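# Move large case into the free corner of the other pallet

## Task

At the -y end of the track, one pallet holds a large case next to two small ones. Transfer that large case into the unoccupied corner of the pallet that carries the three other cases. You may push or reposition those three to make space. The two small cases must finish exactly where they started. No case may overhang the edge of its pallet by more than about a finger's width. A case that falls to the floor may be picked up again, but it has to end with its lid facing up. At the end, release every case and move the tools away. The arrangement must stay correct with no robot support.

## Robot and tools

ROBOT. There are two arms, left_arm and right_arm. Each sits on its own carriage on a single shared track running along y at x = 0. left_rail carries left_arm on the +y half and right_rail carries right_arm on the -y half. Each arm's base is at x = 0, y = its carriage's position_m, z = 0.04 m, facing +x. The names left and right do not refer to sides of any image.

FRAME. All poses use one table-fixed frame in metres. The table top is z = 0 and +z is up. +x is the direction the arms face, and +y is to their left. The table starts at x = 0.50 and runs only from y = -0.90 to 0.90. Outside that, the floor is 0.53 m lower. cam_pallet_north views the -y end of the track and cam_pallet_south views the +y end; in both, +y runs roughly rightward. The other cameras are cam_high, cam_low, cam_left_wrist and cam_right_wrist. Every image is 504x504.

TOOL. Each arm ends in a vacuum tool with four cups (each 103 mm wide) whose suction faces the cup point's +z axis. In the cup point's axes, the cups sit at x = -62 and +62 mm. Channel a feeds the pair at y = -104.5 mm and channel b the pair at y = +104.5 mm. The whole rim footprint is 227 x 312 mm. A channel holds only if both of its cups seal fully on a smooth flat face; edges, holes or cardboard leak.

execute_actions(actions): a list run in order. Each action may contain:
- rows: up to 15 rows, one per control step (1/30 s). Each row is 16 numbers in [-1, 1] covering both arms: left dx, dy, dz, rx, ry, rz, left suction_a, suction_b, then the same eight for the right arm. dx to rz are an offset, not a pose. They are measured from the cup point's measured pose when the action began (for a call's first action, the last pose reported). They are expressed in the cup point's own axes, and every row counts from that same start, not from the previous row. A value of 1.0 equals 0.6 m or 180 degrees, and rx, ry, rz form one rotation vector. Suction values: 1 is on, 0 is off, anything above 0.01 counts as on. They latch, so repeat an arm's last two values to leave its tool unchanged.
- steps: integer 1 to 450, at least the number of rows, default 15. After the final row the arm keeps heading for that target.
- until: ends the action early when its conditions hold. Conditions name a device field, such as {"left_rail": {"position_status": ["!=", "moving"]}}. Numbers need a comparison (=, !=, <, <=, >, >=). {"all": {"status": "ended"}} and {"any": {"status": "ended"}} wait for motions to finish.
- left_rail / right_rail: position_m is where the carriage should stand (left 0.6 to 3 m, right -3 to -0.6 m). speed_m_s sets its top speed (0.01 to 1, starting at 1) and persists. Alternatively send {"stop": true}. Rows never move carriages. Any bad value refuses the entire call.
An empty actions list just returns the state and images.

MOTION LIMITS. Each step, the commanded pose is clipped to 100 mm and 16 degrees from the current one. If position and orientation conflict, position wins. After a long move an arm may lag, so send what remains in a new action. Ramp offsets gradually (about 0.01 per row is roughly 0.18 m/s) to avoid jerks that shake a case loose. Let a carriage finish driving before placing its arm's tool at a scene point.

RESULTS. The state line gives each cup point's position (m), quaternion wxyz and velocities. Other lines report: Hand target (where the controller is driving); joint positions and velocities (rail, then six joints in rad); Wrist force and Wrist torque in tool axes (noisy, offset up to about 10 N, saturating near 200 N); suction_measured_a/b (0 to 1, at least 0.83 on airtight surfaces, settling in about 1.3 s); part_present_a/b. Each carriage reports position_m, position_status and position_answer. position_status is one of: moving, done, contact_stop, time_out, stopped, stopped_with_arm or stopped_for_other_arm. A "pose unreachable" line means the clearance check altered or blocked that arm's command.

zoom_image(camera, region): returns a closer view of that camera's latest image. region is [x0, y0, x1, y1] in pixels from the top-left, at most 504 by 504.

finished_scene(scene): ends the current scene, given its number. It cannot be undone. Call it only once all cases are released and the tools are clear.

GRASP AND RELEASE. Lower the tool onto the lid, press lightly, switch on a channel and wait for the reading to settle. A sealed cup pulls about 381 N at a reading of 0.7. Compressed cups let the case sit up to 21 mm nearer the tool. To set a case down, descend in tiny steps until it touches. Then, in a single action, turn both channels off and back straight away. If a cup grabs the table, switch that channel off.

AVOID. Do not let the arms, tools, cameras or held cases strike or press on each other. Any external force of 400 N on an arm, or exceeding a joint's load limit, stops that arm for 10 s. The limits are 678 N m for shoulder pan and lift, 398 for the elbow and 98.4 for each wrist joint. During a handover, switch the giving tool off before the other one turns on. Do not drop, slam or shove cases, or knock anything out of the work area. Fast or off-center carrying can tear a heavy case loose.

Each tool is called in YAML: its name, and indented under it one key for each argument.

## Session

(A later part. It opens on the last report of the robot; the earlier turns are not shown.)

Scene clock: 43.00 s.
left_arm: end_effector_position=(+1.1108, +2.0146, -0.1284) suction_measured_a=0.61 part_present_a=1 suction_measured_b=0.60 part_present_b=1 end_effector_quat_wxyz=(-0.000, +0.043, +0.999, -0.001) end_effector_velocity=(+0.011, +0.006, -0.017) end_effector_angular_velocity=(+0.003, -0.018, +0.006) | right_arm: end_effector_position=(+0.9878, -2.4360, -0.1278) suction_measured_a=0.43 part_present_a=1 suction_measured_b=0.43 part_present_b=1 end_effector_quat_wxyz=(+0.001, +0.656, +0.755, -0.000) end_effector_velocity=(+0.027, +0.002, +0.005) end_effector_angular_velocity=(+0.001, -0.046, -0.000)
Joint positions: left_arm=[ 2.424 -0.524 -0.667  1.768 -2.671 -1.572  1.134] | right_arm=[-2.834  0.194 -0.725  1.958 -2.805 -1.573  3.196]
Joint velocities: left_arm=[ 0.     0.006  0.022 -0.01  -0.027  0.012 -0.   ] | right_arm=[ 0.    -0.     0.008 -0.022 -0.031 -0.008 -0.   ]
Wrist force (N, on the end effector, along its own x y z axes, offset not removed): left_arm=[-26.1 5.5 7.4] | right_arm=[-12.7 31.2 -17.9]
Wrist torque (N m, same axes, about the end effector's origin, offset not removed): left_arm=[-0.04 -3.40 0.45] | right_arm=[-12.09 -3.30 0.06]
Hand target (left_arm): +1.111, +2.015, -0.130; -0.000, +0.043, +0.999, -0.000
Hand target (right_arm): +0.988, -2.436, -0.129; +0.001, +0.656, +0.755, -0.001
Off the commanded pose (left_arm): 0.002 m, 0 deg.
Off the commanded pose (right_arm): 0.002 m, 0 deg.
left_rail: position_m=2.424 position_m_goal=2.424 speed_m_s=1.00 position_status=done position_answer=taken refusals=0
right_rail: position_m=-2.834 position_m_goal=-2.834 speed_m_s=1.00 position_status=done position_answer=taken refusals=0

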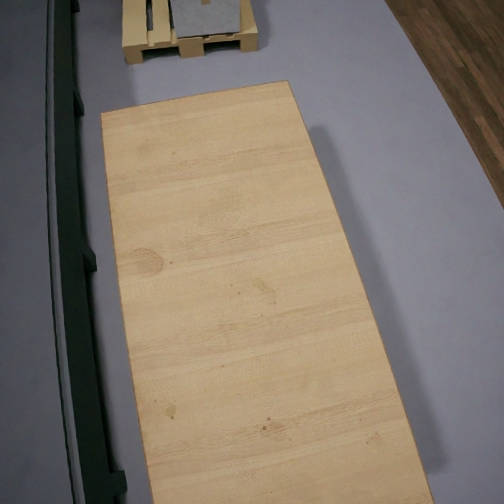

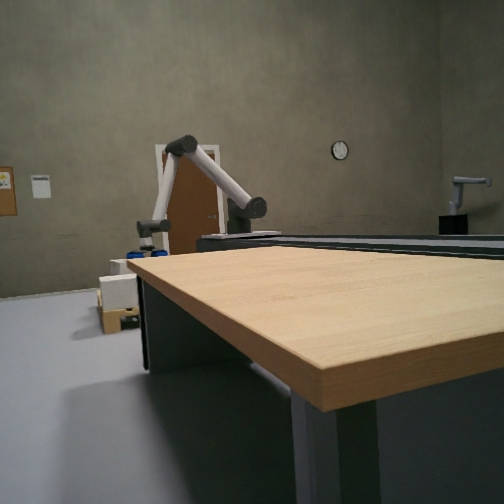

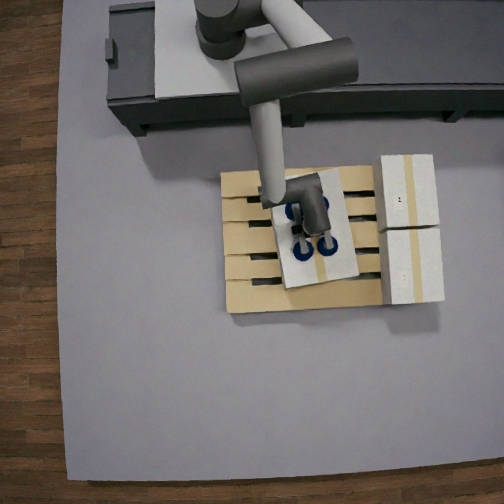

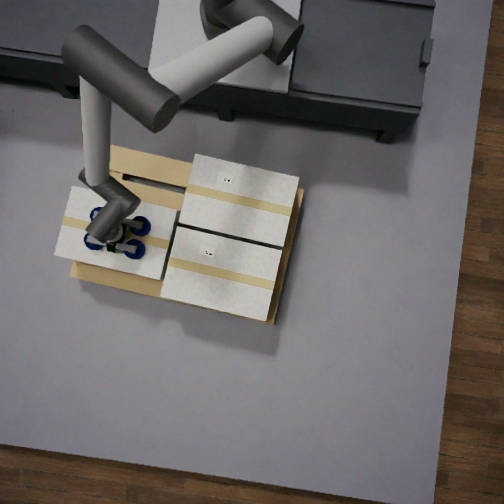

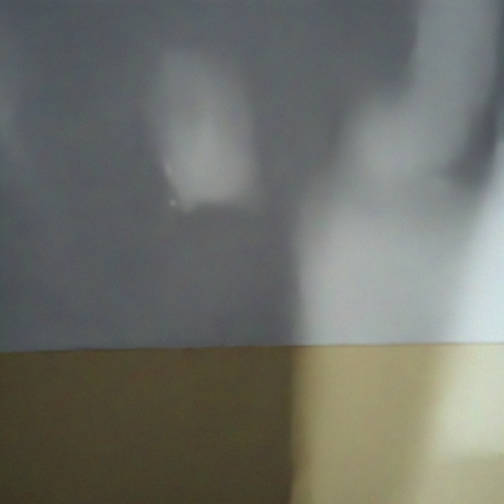

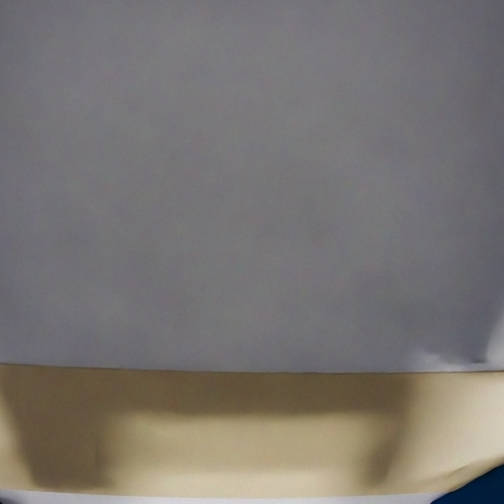

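execute_actions:
  actions: []

Scene clock: 43.23 s.
left_arm: end_effector_position=(+1.1106, +2.0147, -0.1298) suction_measured_a=0.98 part_present_a=1 suction_measured_b=0.98 part_present_b=1 end_effector_quat_wxyz=(-0.000, +0.043, +0.999, -0.000) end_effector_velocity=(+0.000, -0.000, -0.001) end_effector_angular_velocity=(-0.001, -0.001, -0.000) | right_arm: end_effector_position=(+0.9876, -2.4360, -0.1291) suction_measured_a=0.88 part_present_a=1 suction_measured_b=0.89 part_present_b=1 end_effector_quat_wxyz=(+0.001, +0.656, +0.755, -0.000) end_effector_velocity=(+0.000, +0.000, +0.000) end_effector_angular_velocity=(+0.000, -0.002, -0.000)
Joint positions: left_arm=[ 2.424 -0.523 -0.666  1.768 -2.672 -1.572  1.134] | right_arm=[-2.834  0.194 -0.724  1.958 -2.805 -1.572  3.196]
Joint velocities: left_arm=[ 0.    -0.     0.001 -0.    -0.002 -0.     0.   ] | right_arm=[ 0.    -0.     0.    -0.    -0.002  0.     0.   ]
Wrist force (N, on the end effector, along its own x y z axes, offset not removed): left_arm=[-7.9 5.4 10.2] | right_arm=[-9.2 12.4 30.3]
Wrist torque (N m, same axes, about the end effector's origin, offset not removed): left_arm=[1.86 2.28 0.02] | right_arm=[-7.28 -1.11 -0.43]
Hand target (left_arm): +1.111, +2.015, -0.130; -0.000, +0.043, +0.999, -0.000
Hand target (right_arm): +0.988, -2.436, -0.129; +0.001, +0.656, +0.755, -0.001
Off the commanded pose (left_arm): 0.000 m, 0 deg.
Off the commanded pose (right_arm): 0.000 m, 0 deg.
left_rail: position_m=2.424 position_m_goal=2.424 speed_m_s=1.00 position_status=done position_answer=taken refusals=0
right_rail: position_m=-2.834 position_m_goal=-2.834 speed_m_s=1.00 position_status=done position_answer=taken refusals=0

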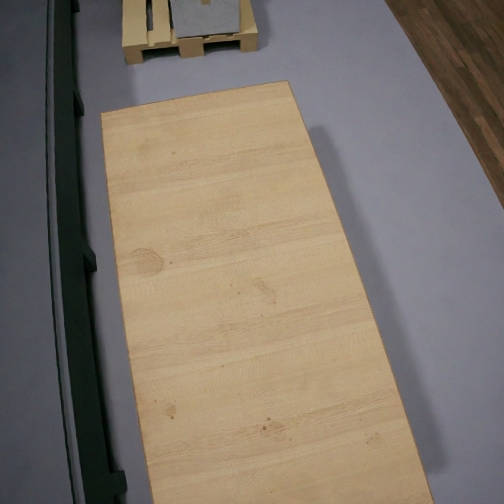

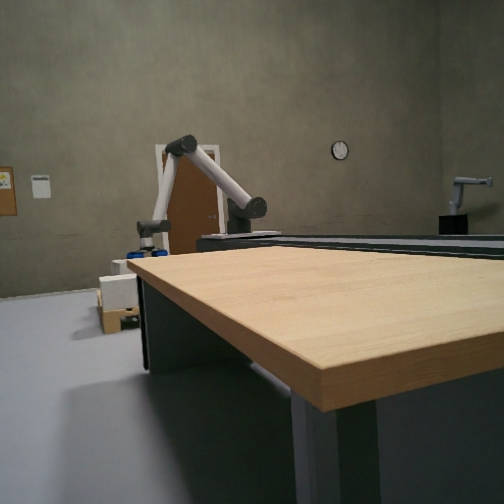

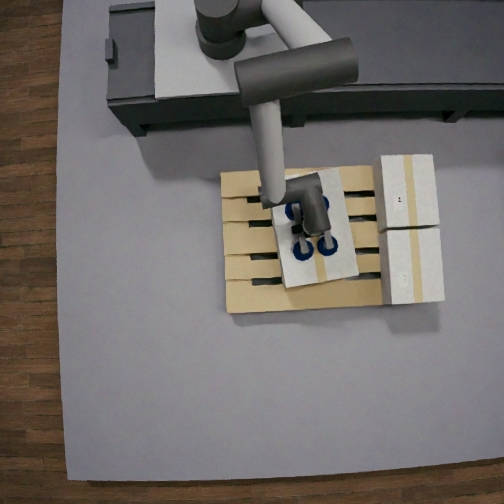

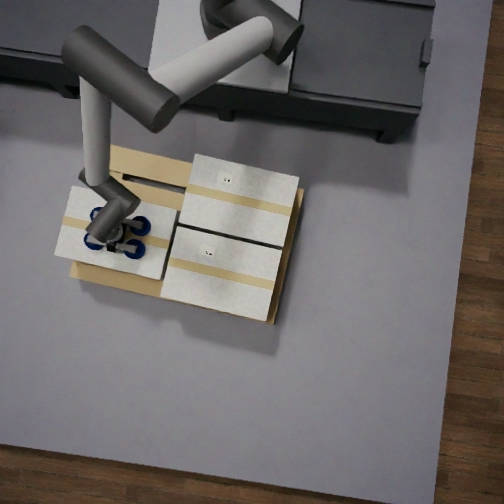

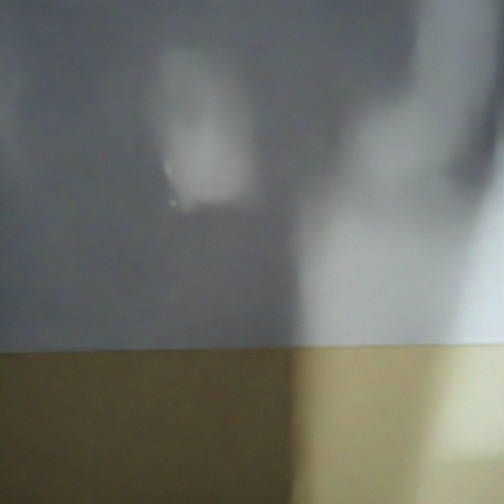

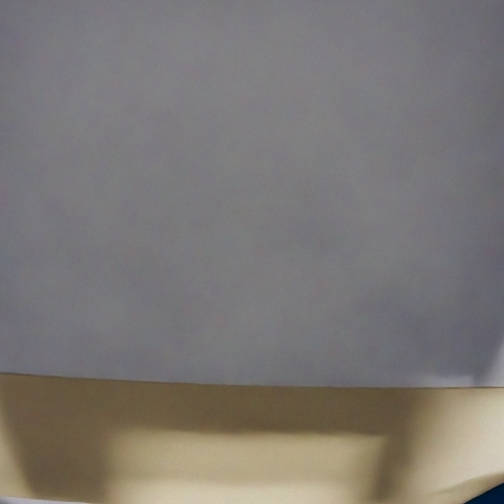

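zoom_image:
  camera: "cam_pallet_south"
  region: [40, 130, 240, 330]

Region (40, 130, 240, 330) of cam_pallet_south's 504x504 image, scaled by 2.520, with more detail than that image has.

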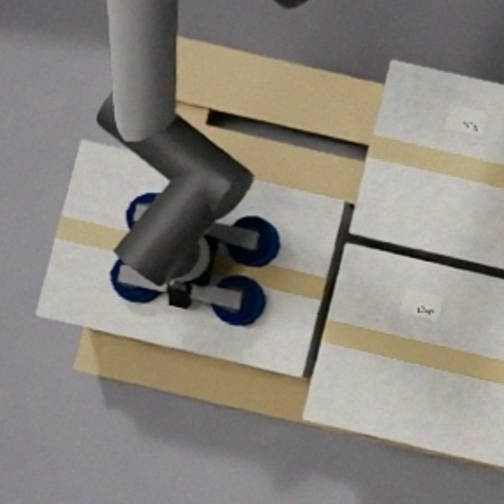

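execute_actions:
  actions:
    - {"rows": [[-0.002,0,-0.001,0,0,0,1,1,0,-0.002,-0.004,0,0,0,1,1],[-0.006,0,-0.002,0,0,0,1,1,0,-0.007,-0.014,0,0,0,1,1],[-0.014,0,-0.003,0,0,0,1,1,0,-0.015,-0.032,0,0,0,1,1],[-0.024,0,-0.004,0,0,0,1,1,0,-0.026,-0.057,0,0,0,1,1],[-0.036,0,-0.005,0,0,0,1,1,-0.001,-0.039,-0.086,0,0,0,1,1],[-0.050,0,-0.005,0,0,0,1,1,-0.001,-0.055,-0.122,0,0,-0.004,1,1],[-0.065,0,-0.005,0,0,0,1,1,-0.001,-0.075,-0.165,0,0,-0.013,1,1],[-0.080,0,-0.005,0,0,0,1,1,-0.001,-0.098,-0.215,0,0,-0.026,1,1],[-0.095,0,-0.005,0,0,0,1,1,-0.002,-0.120,-0.265,0,0,-0.043,1,1],[-0.109,0,-0.005,0,0,0,1,1,-0.002,-0.145,-0.318,0,0,-0.064,1,1],[-0.121,0,-0.005,0,0,0,1,1,-0.002,-0.173,-0.379,0,0,-0.094,1,1],[-0.131,0,-0.005,0,0,0,1,1,-0.003,-0.207,-0.454,0,0,-0.128,1,1],[-0.139,0,-0.005,0,0,0,1,1,-0.004,-0.260,-0.572,0,0,-0.193,1,1],[-0.143,0,-0.005,0,0,0,1,1,-0.0045,-0.3255,-0.7153,0,0,-0.30,1,1],[-0.145,0,-0.005,0,0,0,1,1,-0.0045,-0.3255,-0.7153,0,0,-0.428,1,1]], "steps": 31}

Scene clock: 48.93 s.
left_arm: end_effector_position=(+1.1971, +2.0074, -0.1267) suction_measured_a=1.00 part_present_a=1 suction_measured_b=1.00 part_present_b=1 end_effector_quat_wxyz=(-0.000, +0.043, +0.999, -0.000) end_effector_velocity=(+0.001, -0.000, +0.000) end_effector_angular_velocity=(-0.000, -0.000, +0.000) | right_arm: end_effector_position=(+0.8106, -2.4610, +0.2628) suction_measured_a=0.95 part_present_a=1 suction_measured_b=0.95 part_present_b=1 end_effector_quat_wxyz=(+0.015, +0.226, +0.974, -0.001) end_effector_velocity=(-0.139, -0.027, +0.361) end_effector_angular_velocity=(-0.022, -0.006, +1.358)
Joint positions: left_arm=[ 2.424 -0.494 -0.62   1.625 -2.575 -1.572  1.164] | right_arm=[-2.834  0.209 -1.294  2.167 -2.47  -1.586  2.236]
Joint velocities: left_arm=[ 0.     0.     0.    -0.001  0.001 -0.     0.   ] | right_arm=[ 0.    -0.002 -0.518  0.014  0.482  0.013 -1.36 ]
Wrist force (N, on the end effector, along its own x y z axes, offset not removed): left_arm=[-5.6 -4.9 12.1] | right_arm=[13.0 -16.6 -11.5]
Wrist torque (N m, same axes, about the end effector's origin, offset not removed): left_arm=[1.96 2.34 0.13] | right_arm=[-5.94 0.27 0.69]
Hand target (left_arm): +1.197, +2.007, -0.127; -0.000, +0.043, +0.999, -0.000
Hand target (right_arm): +0.796, -2.465, +0.298; +0.012, +0.124, +0.992, -0.002
Off the commanded pose (left_arm): 0.000 m, 0 deg.
Off the commanded pose (right_arm): 0.041 m, 21 deg; orientation clipped at the last step of the last action.
left_rail: position_m=2.424 position_m_goal=2.424 speed_m_s=1.00 position_status=done position_answer=taken refusals=0
right_rail: position_m=-2.834 position_m_goal=-2.834 speed_m_s=1.00 position_status=done position_answer=taken refusals=0

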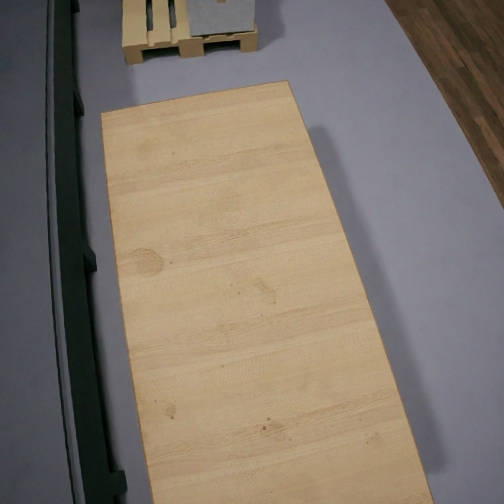

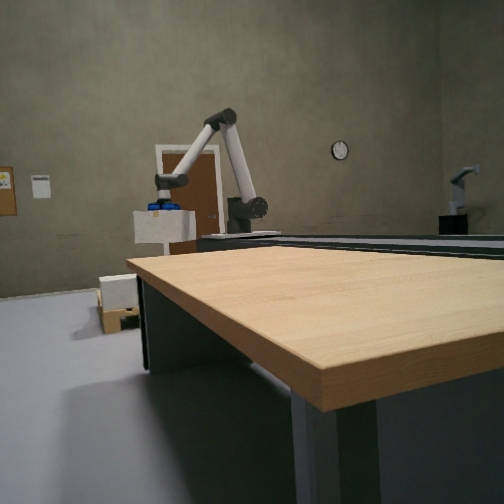

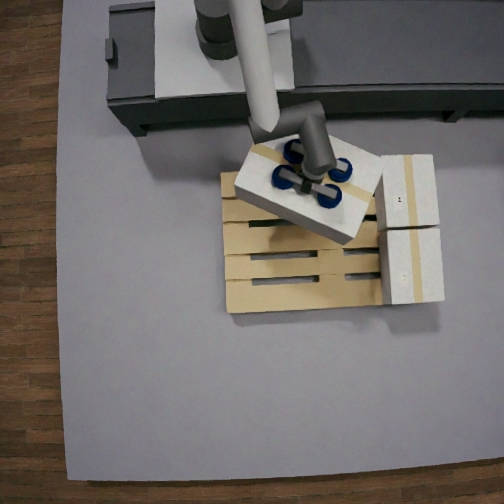

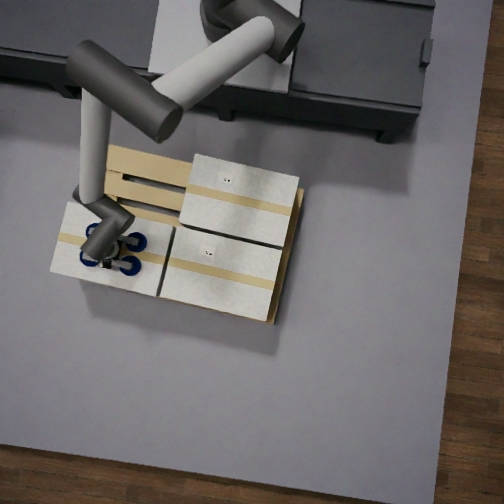

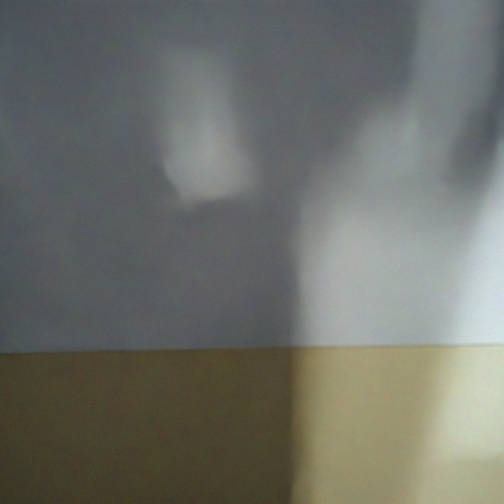

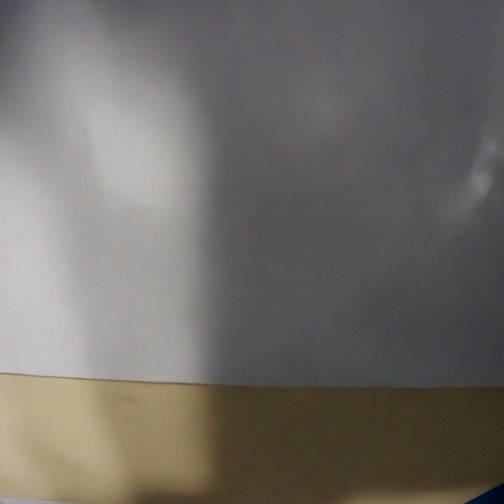

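zoom_image:
  camera: "cam_pallet_south"
  region: [30, 130, 230, 330]

Region (30, 130, 230, 330) of cam_pallet_south's 504x504 image, scaled by 2.520, with more detail than that image has.

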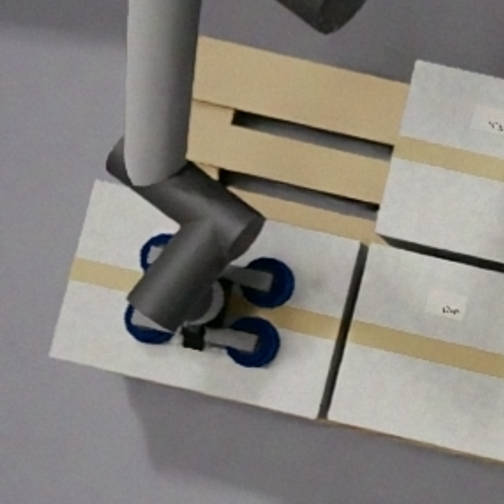

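execute_actions:
  actions: []

Scene clock: 51.17 s.
left_arm: end_effector_position=(+1.1973, +2.0074, -0.1267) suction_measured_a=1.00 part_present_a=1 suction_measured_b=1.00 part_present_b=1 end_effector_quat_wxyz=(-0.000, +0.043, +0.999, -0.000) end_effector_velocity=(+0.000, +0.000, -0.000) end_effector_angular_velocity=(+0.000, -0.000, -0.000) | right_arm: end_effector_position=(+0.7959, -2.4645, +0.2977) suction_measured_a=0.95 part_present_a=1 suction_measured_b=0.95 part_present_b=1 end_effector_quat_wxyz=(+0.012, +0.124, +0.992, -0.002) end_effector_velocity=(+0.000, -0.000, +0.000) end_effector_angular_velocity=(+0.000, -0.000, +0.000)
Joint positions: left_arm=[ 2.424 -0.494 -0.619  1.624 -2.575 -1.572  1.164] | right_arm=[-2.834  0.207 -1.344  2.167 -2.414 -1.583  2.027]
Joint velocities: left_arm=[ 0. -0.  0. -0. -0.  0.  0.] | right_arm=[ 0. -0. -0. -0. -0. -0. -0.]
Wrist force (N, on the end effector, along its own x y z axes, offset not removed): left_arm=[-8.8 -0.7 13.1] | right_arm=[-4.6 2.8 22.8]
Wrist torque (N m, same axes, about the end effector's origin, offset not removed): left_arm=[2.39 2.84 0.20] | right_arm=[-7.86 0.04 0.22]
Hand target (left_arm): +1.197, +2.007, -0.127; -0.000, +0.043, +0.999, -0.000
Hand target (right_arm): +0.796, -2.465, +0.298; +0.012, +0.124, +0.992, -0.002
Off the commanded pose (left_arm): 0.000 m, 0 deg.
Off the commanded pose (right_arm): 0.003 m, 9 deg; orientation clipped at the last step of the last action.
left_rail: position_m=2.424 position_m_goal=2.424 speed_m_s=1.00 position_status=done position_answer=taken refusals=0
right_rail: position_m=-2.834 position_m_goal=-2.834 speed_m_s=1.00 position_status=done position_answer=taken refusals=0

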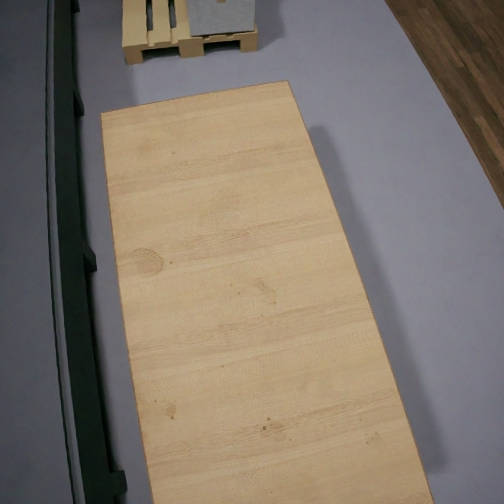

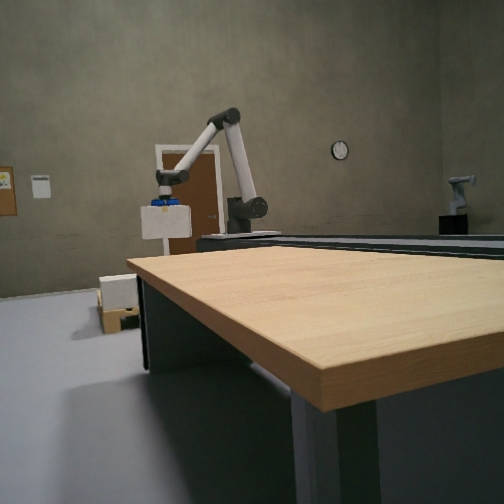

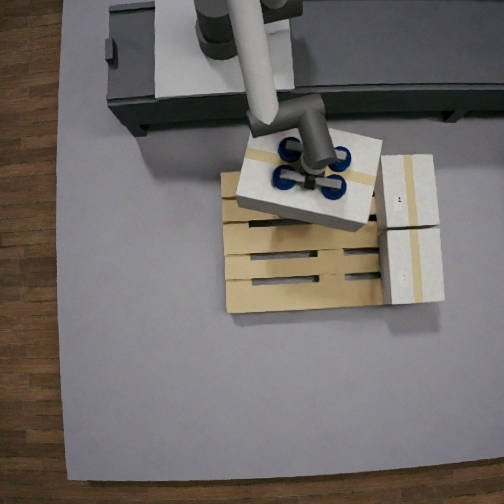

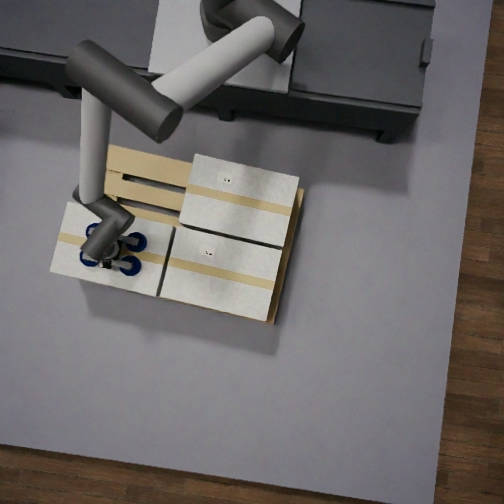

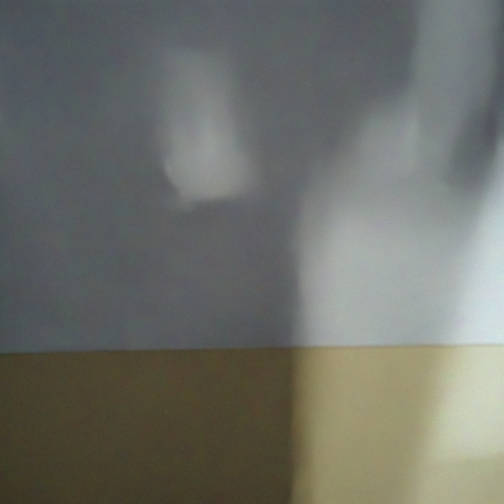

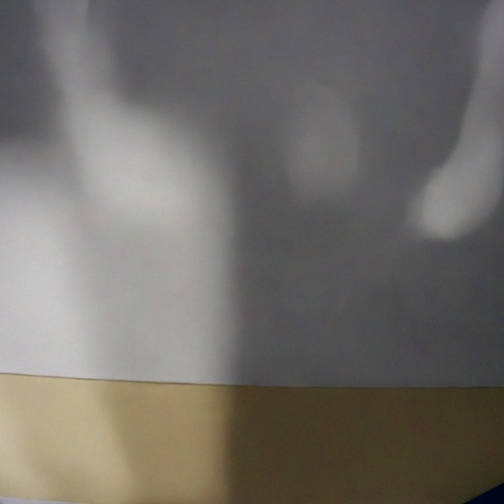

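execute_actions:
  actions:
    - {"rows": [[0,0.002,0.001,0,0,0,1,1,0.001,0.003,0,0,0.0005,-0.0035,1,1],[0,0.005,0.004,0,0,0,1,1,0.003,0.012,-0.001,0,0.002,-0.013,1,1],[0,0.009,0.009,0,0,0,1,1,0.006,0.024,-0.0025,-0.0005,0.004,-0.026,1,1],[0,0.0117,0.015,0,0,0,1,1,0.009,0.036,-0.004,-0.001,0.006,-0.039,1,1],[0,0.0117,0.020,0,0,0,1,1,0.0115,0.045,-0.005,-0.001,0.007,-0.0484,1,1],[0,0.0117,0.0222,0,0,0,1,1,0.0123,0.0485,-0.005,-0.001,0.0077,-0.0519,1,1]], "steps": 6}
    - {"right_rail": {"position_m": -0.6}, "steps": 1}

Scene clock: 52.67 s.
left_arm: end_effector_position=(+1.1977, +2.0122, -0.1336) suction_measured_a=1.00 part_present_a=1 suction_measured_b=1.00 part_present_b=1 end_effector_quat_wxyz=(-0.000, +0.043, +0.999, -0.000) end_effector_velocity=(-0.002, +0.026, -0.066) end_effector_angular_velocity=(+0.003, +0.006, +0.001) | right_arm: end_effector_position=(+0.7958, -2.4479, +0.2996) suction_measured_a=0.95 part_present_a=1 suction_measured_b=0.95 part_present_b=1 end_effector_quat_wxyz=(+0.006, +0.081, +0.997, -0.001) end_effector_velocity=(-0.002, +0.134, +0.014) end_effector_angular_velocity=(+0.028, +0.088, +0.720)
Joint positions: left_arm=[ 2.424 -0.49  -0.613  1.625 -2.582 -1.572  1.167] | right_arm=[-2.834  0.224 -1.339  2.151 -2.394 -1.576  1.958]
Joint velocities: left_arm=[ 0.     0.018  0.059  0.002 -0.053 -0.     0.017] | right_arm=[ 0.     0.134  0.047 -0.119  0.149  0.054 -0.585]
Wrist force (N, on the end effector, along its own x y z axes, offset not removed): left_arm=[-8.2 1.9 11.3] | right_arm=[-1.7 10.3 13.2]
Wrist torque (N m, same axes, about the end effector's origin, offset not removed): left_arm=[1.27 2.60 0.01] | right_arm=[-8.00 -0.03 -0.56]
Hand target (left_arm): +1.198, +2.014, -0.140; -0.000, +0.043, +0.999, -0.000
Hand target (right_arm): +0.796, -2.432, +0.301; +0.001, +0.044, +0.999, -0.000
Off the commanded pose (left_arm): 0.007 m, 0 deg.
Off the commanded pose (right_arm): 0.013 m, 4 deg.
left_rail: position_m=2.424 position_m_goal=2.424 speed_m_s=1.00 position_status=done position_answer=taken refusals=0
right_rail: position_m=-2.834 position_m_goal=-0.600 speed_m_s=1.00 position_status=moving position_answer=taken refusals=0

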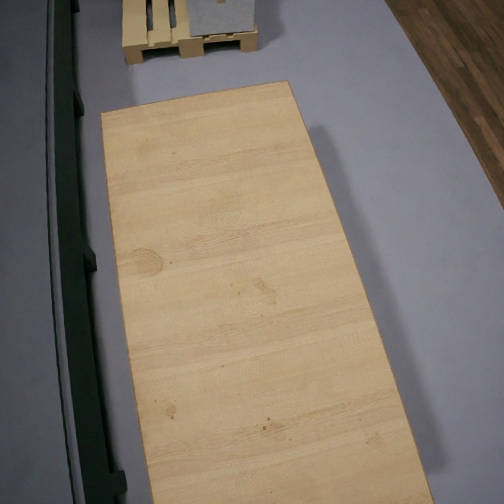

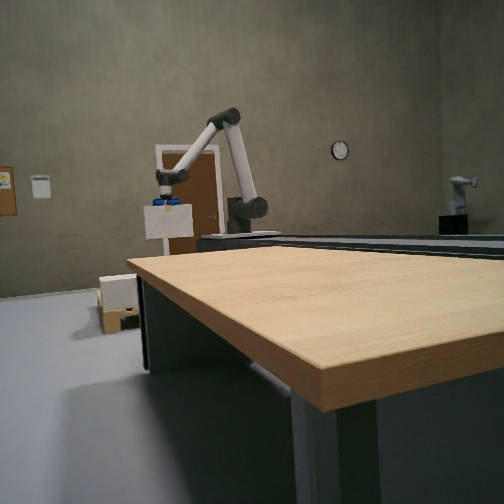

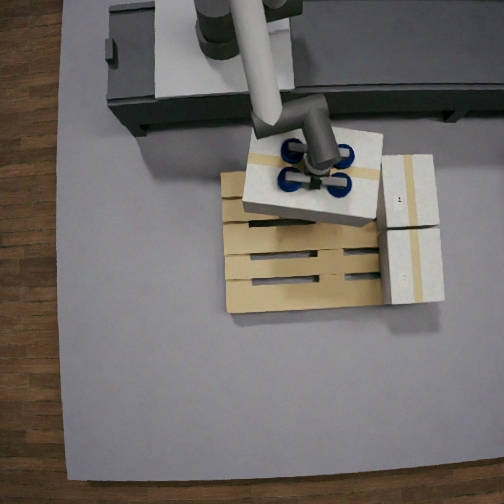

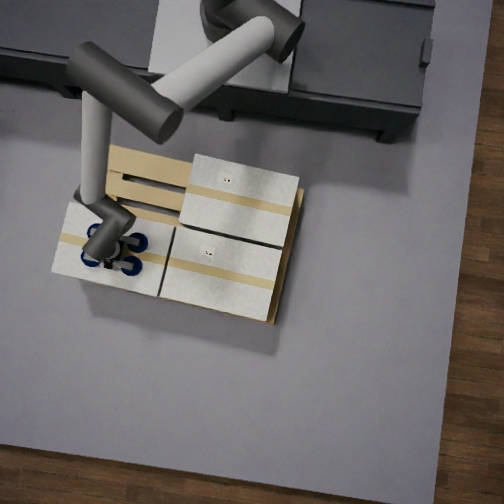

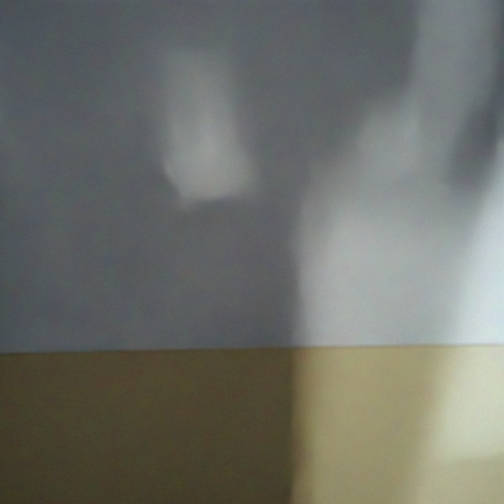

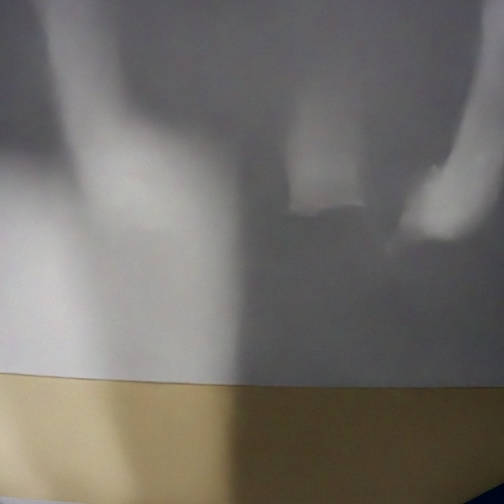

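execute_actions:
  actions: []

Scene clock: 52.97 s.
left_arm: end_effector_position=(+1.1977, +2.0143, -0.1398) suction_measured_a=1.00 part_present_a=1 suction_measured_b=1.00 part_present_b=1 end_effector_quat_wxyz=(-0.000, +0.043, +0.999, -0.000) end_effector_velocity=(+0.000, +0.000, -0.002) end_effector_angular_velocity=(-0.000, -0.001, -0.000) | right_arm: end_effector_position=(+0.7956, -2.3512, +0.3006) suction_measured_a=0.95 part_present_a=1 suction_measured_b=0.95 part_present_b=1 end_effector_quat_wxyz=(+0.001, +0.046, +0.999, -0.000) end_effector_velocity=(-0.000, +0.585, +0.000) end_effector_angular_velocity=(+0.002, +0.004, +0.030)
Joint positions: left_arm=[ 2.424 -0.489 -0.608  1.625 -2.588 -1.572  1.169] | right_arm=[-2.75   0.237 -1.334  2.14  -2.379 -1.572  1.9  ]
Joint velocities: left_arm=[ 0.     0.001  0.002 -0.001 -0.002  0.     0.001] | right_arm=[ 0.579  0.006  0.002 -0.005  0.006  0.003 -0.024]
Wrist force (N, on the end effector, along its own x y z axes, offset not removed): left_arm=[-8.4 -0.9 10.3] | right_arm=[-4.8 -33.0 22.7]
Wrist torque (N m, same axes, about the end effector's origin, offset not removed): left_arm=[2.37 2.80 0.12] | right_arm=[-5.96 -0.70 -0.68]
Hand target (left_arm): +1.198, +2.014, -0.140; -0.000, +0.043, +0.999, -0.000
Hand target (right_arm): +0.796, -2.312, +0.301; +0.001, +0.044, +0.999, -0.000
Off the commanded pose (left_arm): 0.000 m, 0 deg.
Off the commanded pose (right_arm): 0.001 m, 0 deg.
left_rail: position_m=2.424 position_m_goal=2.424 speed_m_s=1.00 position_status=done position_answer=taken refusals=0
right_rail: position_m=-2.750 position_m_goal=-0.600 speed_m_s=1.00 position_status=moving position_answer=taken refusals=0

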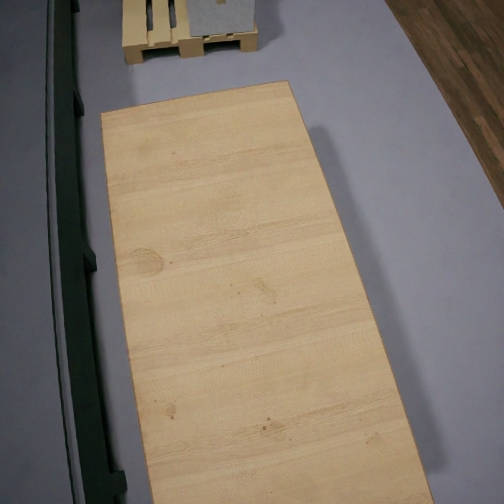

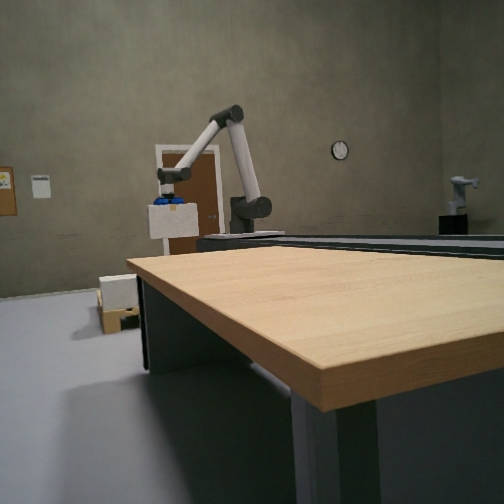

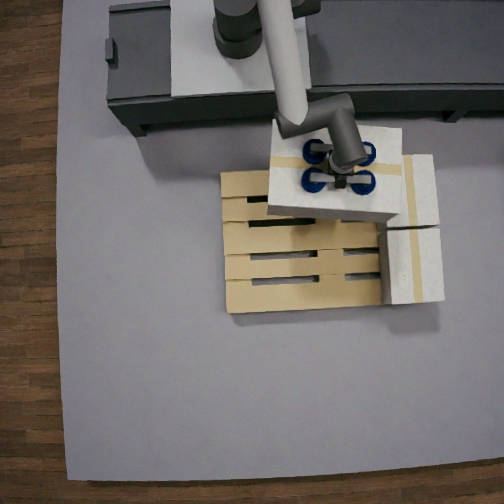

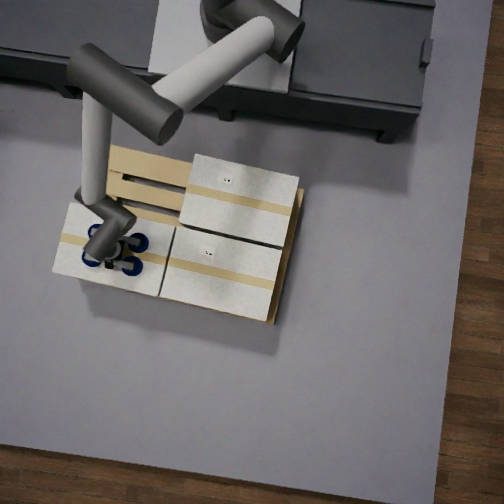

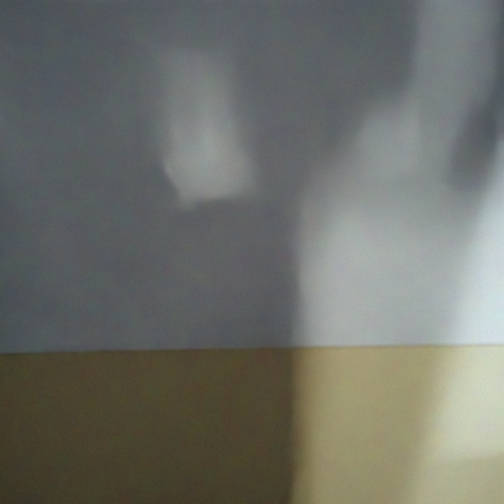

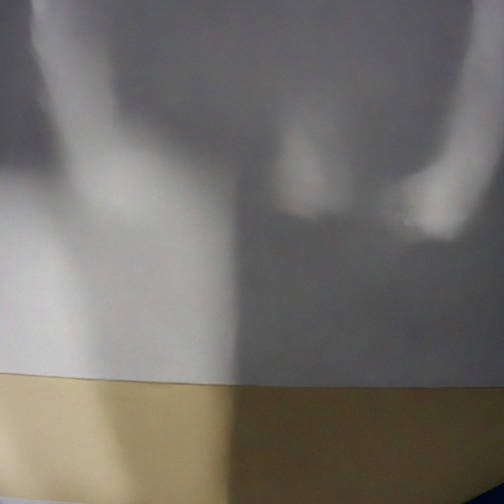

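execute_actions:
  actions:
    - {"rows": [[0,0,0.002,0,0,0,1,1,0,0,0,0,0,-0.001,1,1],[0,0,0.0045,0,0,0,1,1,0,0,0,0,0,-0.002,1,1]], "steps": 2}

Scene clock: 54.77 s.
left_arm: end_effector_position=(+1.1978, +2.0144, -0.1401) suction_measured_a=1.00 part_present_a=1 suction_measured_b=1.00 part_present_b=1 end_effector_quat_wxyz=(-0.000, +0.043, +0.999, -0.000) end_effector_velocity=(+0.000, -0.000, -0.006) end_effector_angular_velocity=(-0.000, -0.001, +0.000) | right_arm: end_effector_position=(+0.7956, -0.5934, +0.3006) suction_measured_a=0.95 part_present_a=1 suction_measured_b=0.95 part_present_b=1 end_effector_quat_wxyz=(+0.001, +0.044, +0.999, -0.000) end_effector_velocity=(+0.000, +0.996, -0.001) end_effector_angular_velocity=(-0.001, +0.002, +0.002)
Joint positions: left_arm=[ 2.424 -0.489 -0.607  1.625 -2.588 -1.572  1.169] | right_arm=[-0.993  0.238 -1.334  2.139 -2.378 -1.571  1.897]
Joint velocities: left_arm=[ 0.    -0.     0.006 -0.001 -0.006  0.    -0.   ] | right_arm=[ 1.    -0.005  0.     0.002  0.    -0.001 -0.007]
Wrist force (N, on the end effector, along its own x y z axes, offset not removed): left_arm=[-2.1 -2.7 9.8] | right_arm=[0.9 -0.8 20.4]
Wrist torque (N m, same axes, about the end effector's origin, offset not removed): left_arm=[1.92 2.30 0.00] | right_arm=[-8.63 -0.48 0.21]
Hand target (left_arm): +1.198, +2.014, -0.143; -0.000, +0.043, +0.999, -0.000
Hand target (right_arm): +0.796, -0.535, +0.301; +0.001, +0.043, +0.999, -0.000
Off the commanded pose (left_arm): 0.002 m, 0 deg.
Off the commanded pose (right_arm): 0.001 m, 0 deg.
left_rail: position_m=2.424 position_m_goal=2.424 speed_m_s=1.00 position_status=done position_answer=taken refusals=0
right_rail: position_m=-0.993 position_m_goal=-0.600 speed_m_s=1.00 position_status=moving position_answer=taken refusals=0

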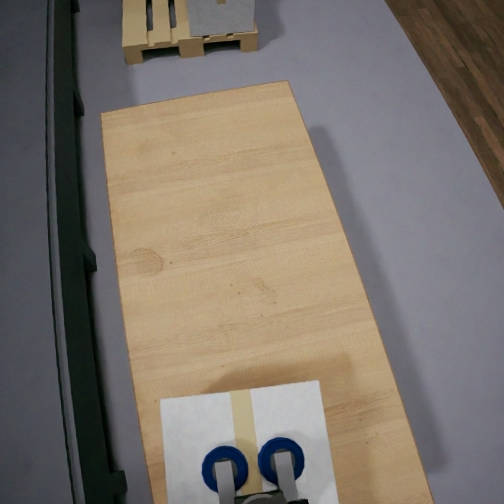

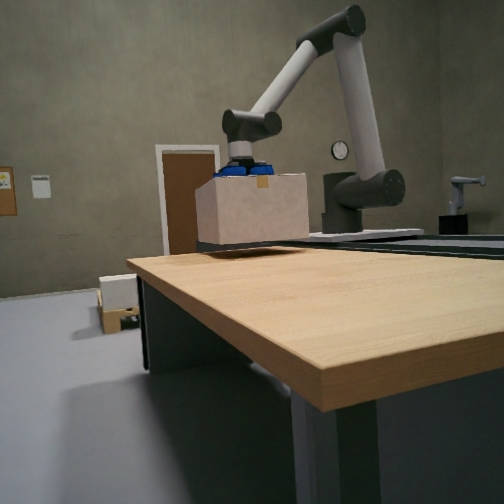

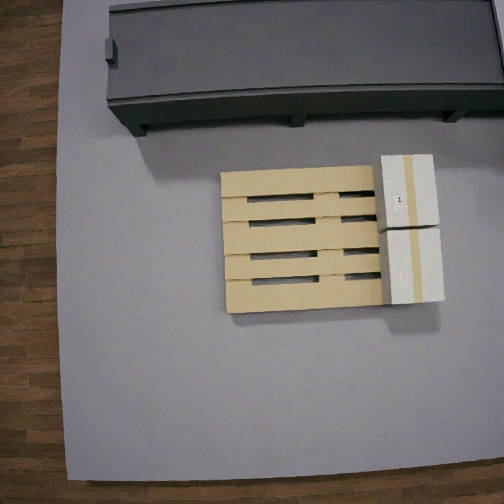

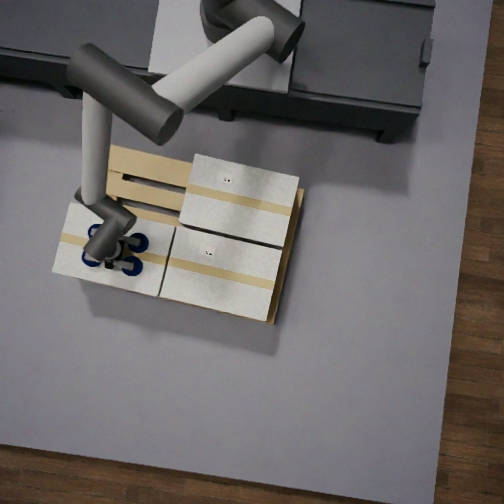

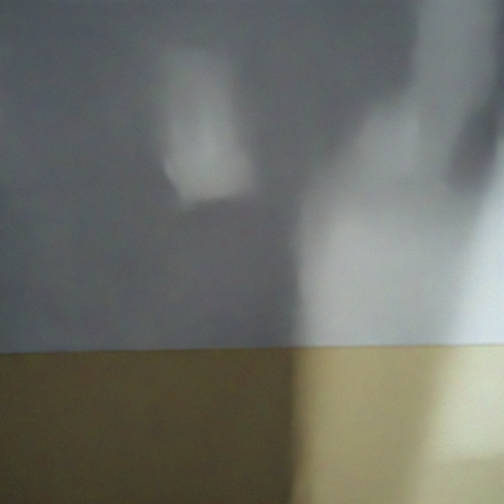

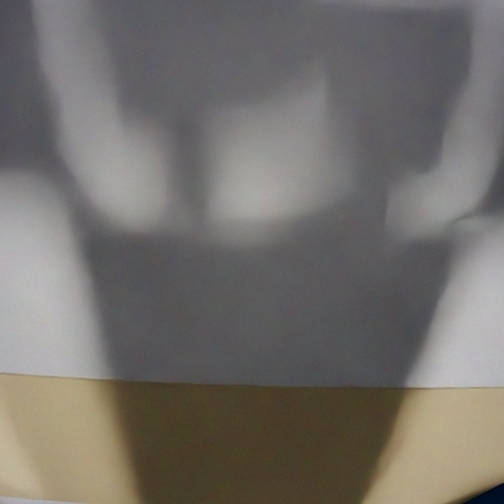

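execute_actions:
  actions: []

Scene clock: 54.93 s.
left_arm: end_effector_position=(+1.1977, +2.0144, -0.1420) suction_measured_a=1.00 part_present_a=1 suction_measured_b=1.00 part_present_b=1 end_effector_quat_wxyz=(-0.000, +0.043, +0.999, -0.000) end_effector_velocity=(+0.001, -0.000, -0.005) end_effector_angular_velocity=(-0.001, -0.001, +0.000) | right_arm: end_effector_position=(+0.7956, -0.4280, +0.3005) suction_measured_a=0.95 part_present_a=1 suction_measured_b=0.95 part_present_b=1 end_effector_quat_wxyz=(+0.001, +0.043, +0.999, -0.000) end_effector_velocity=(+0.001, +0.960, +0.001) end_effector_angular_velocity=(+0.002, -0.004, +0.009)
Joint positions: left_arm=[ 2.424 -0.489 -0.606  1.625 -2.589 -1.572  1.169] | right_arm=[-0.827  0.237 -1.334  2.139 -2.378 -1.572  1.894]
Joint velocities: left_arm=[ 0.     0.     0.005 -0.002 -0.005 -0.    -0.   ] | right_arm=[ 0.959  0.    -0.     0.    -0.005  0.001 -0.009]
Wrist force (N, on the end effector, along its own x y z axes, offset not removed): left_arm=[-3.0 -4.5 11.9] | right_arm=[-0.6 11.0 23.0]
Wrist torque (N m, same axes, about the end effector's origin, offset not removed): left_arm=[1.86 1.96 0.06] | right_arm=[-9.27 -0.62 0.05]
Hand target (left_arm): +1.198, +2.014, -0.143; -0.000, +0.043, +0.999, -0.000
Hand target (right_arm): +0.796, -0.375, +0.301; +0.001, +0.043, +0.999, -0.000
Off the commanded pose (left_arm): 0.000 m, 0 deg.
Off the commanded pose (right_arm): 0.000 m, 0 deg.
left_rail: position_m=2.424 position_m_goal=2.424 speed_m_s=1.00 position_status=done position_answer=taken refusals=0
right_rail: position_m=-0.827 position_m_goal=-0.600 speed_m_s=1.00 position_status=moving position_answer=taken refusals=0

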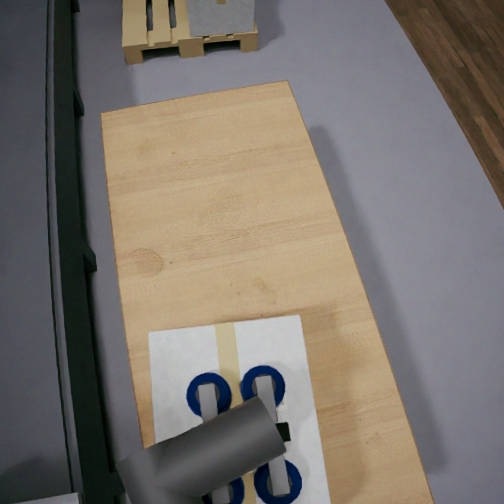

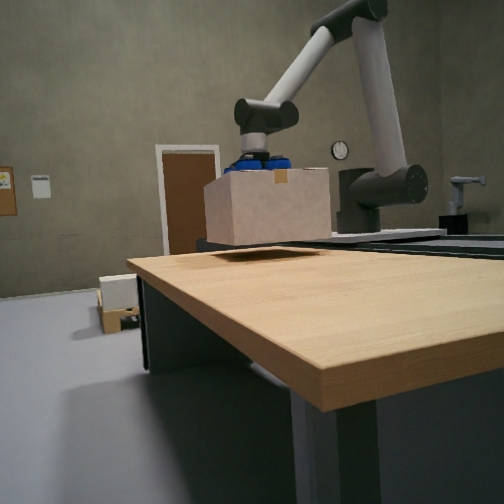

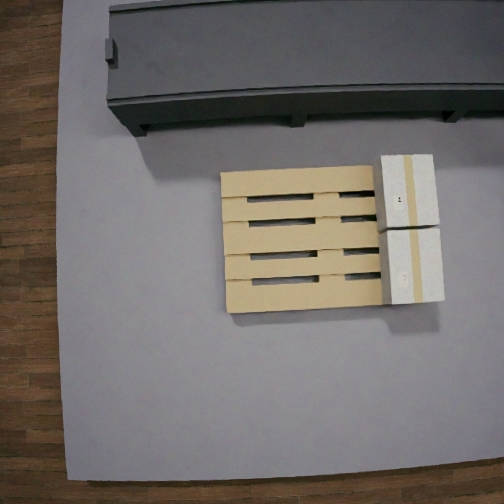

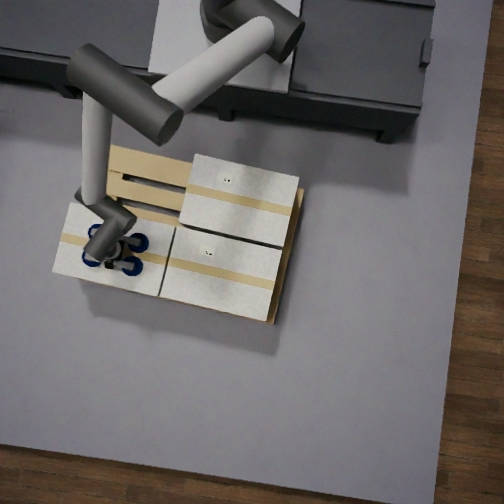

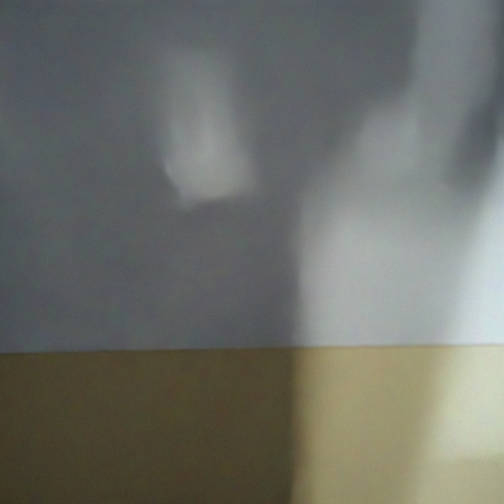

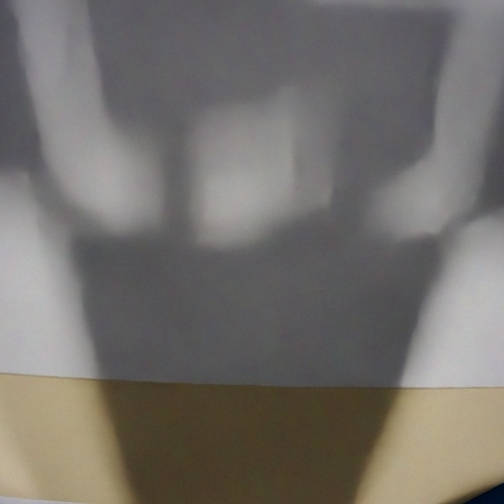

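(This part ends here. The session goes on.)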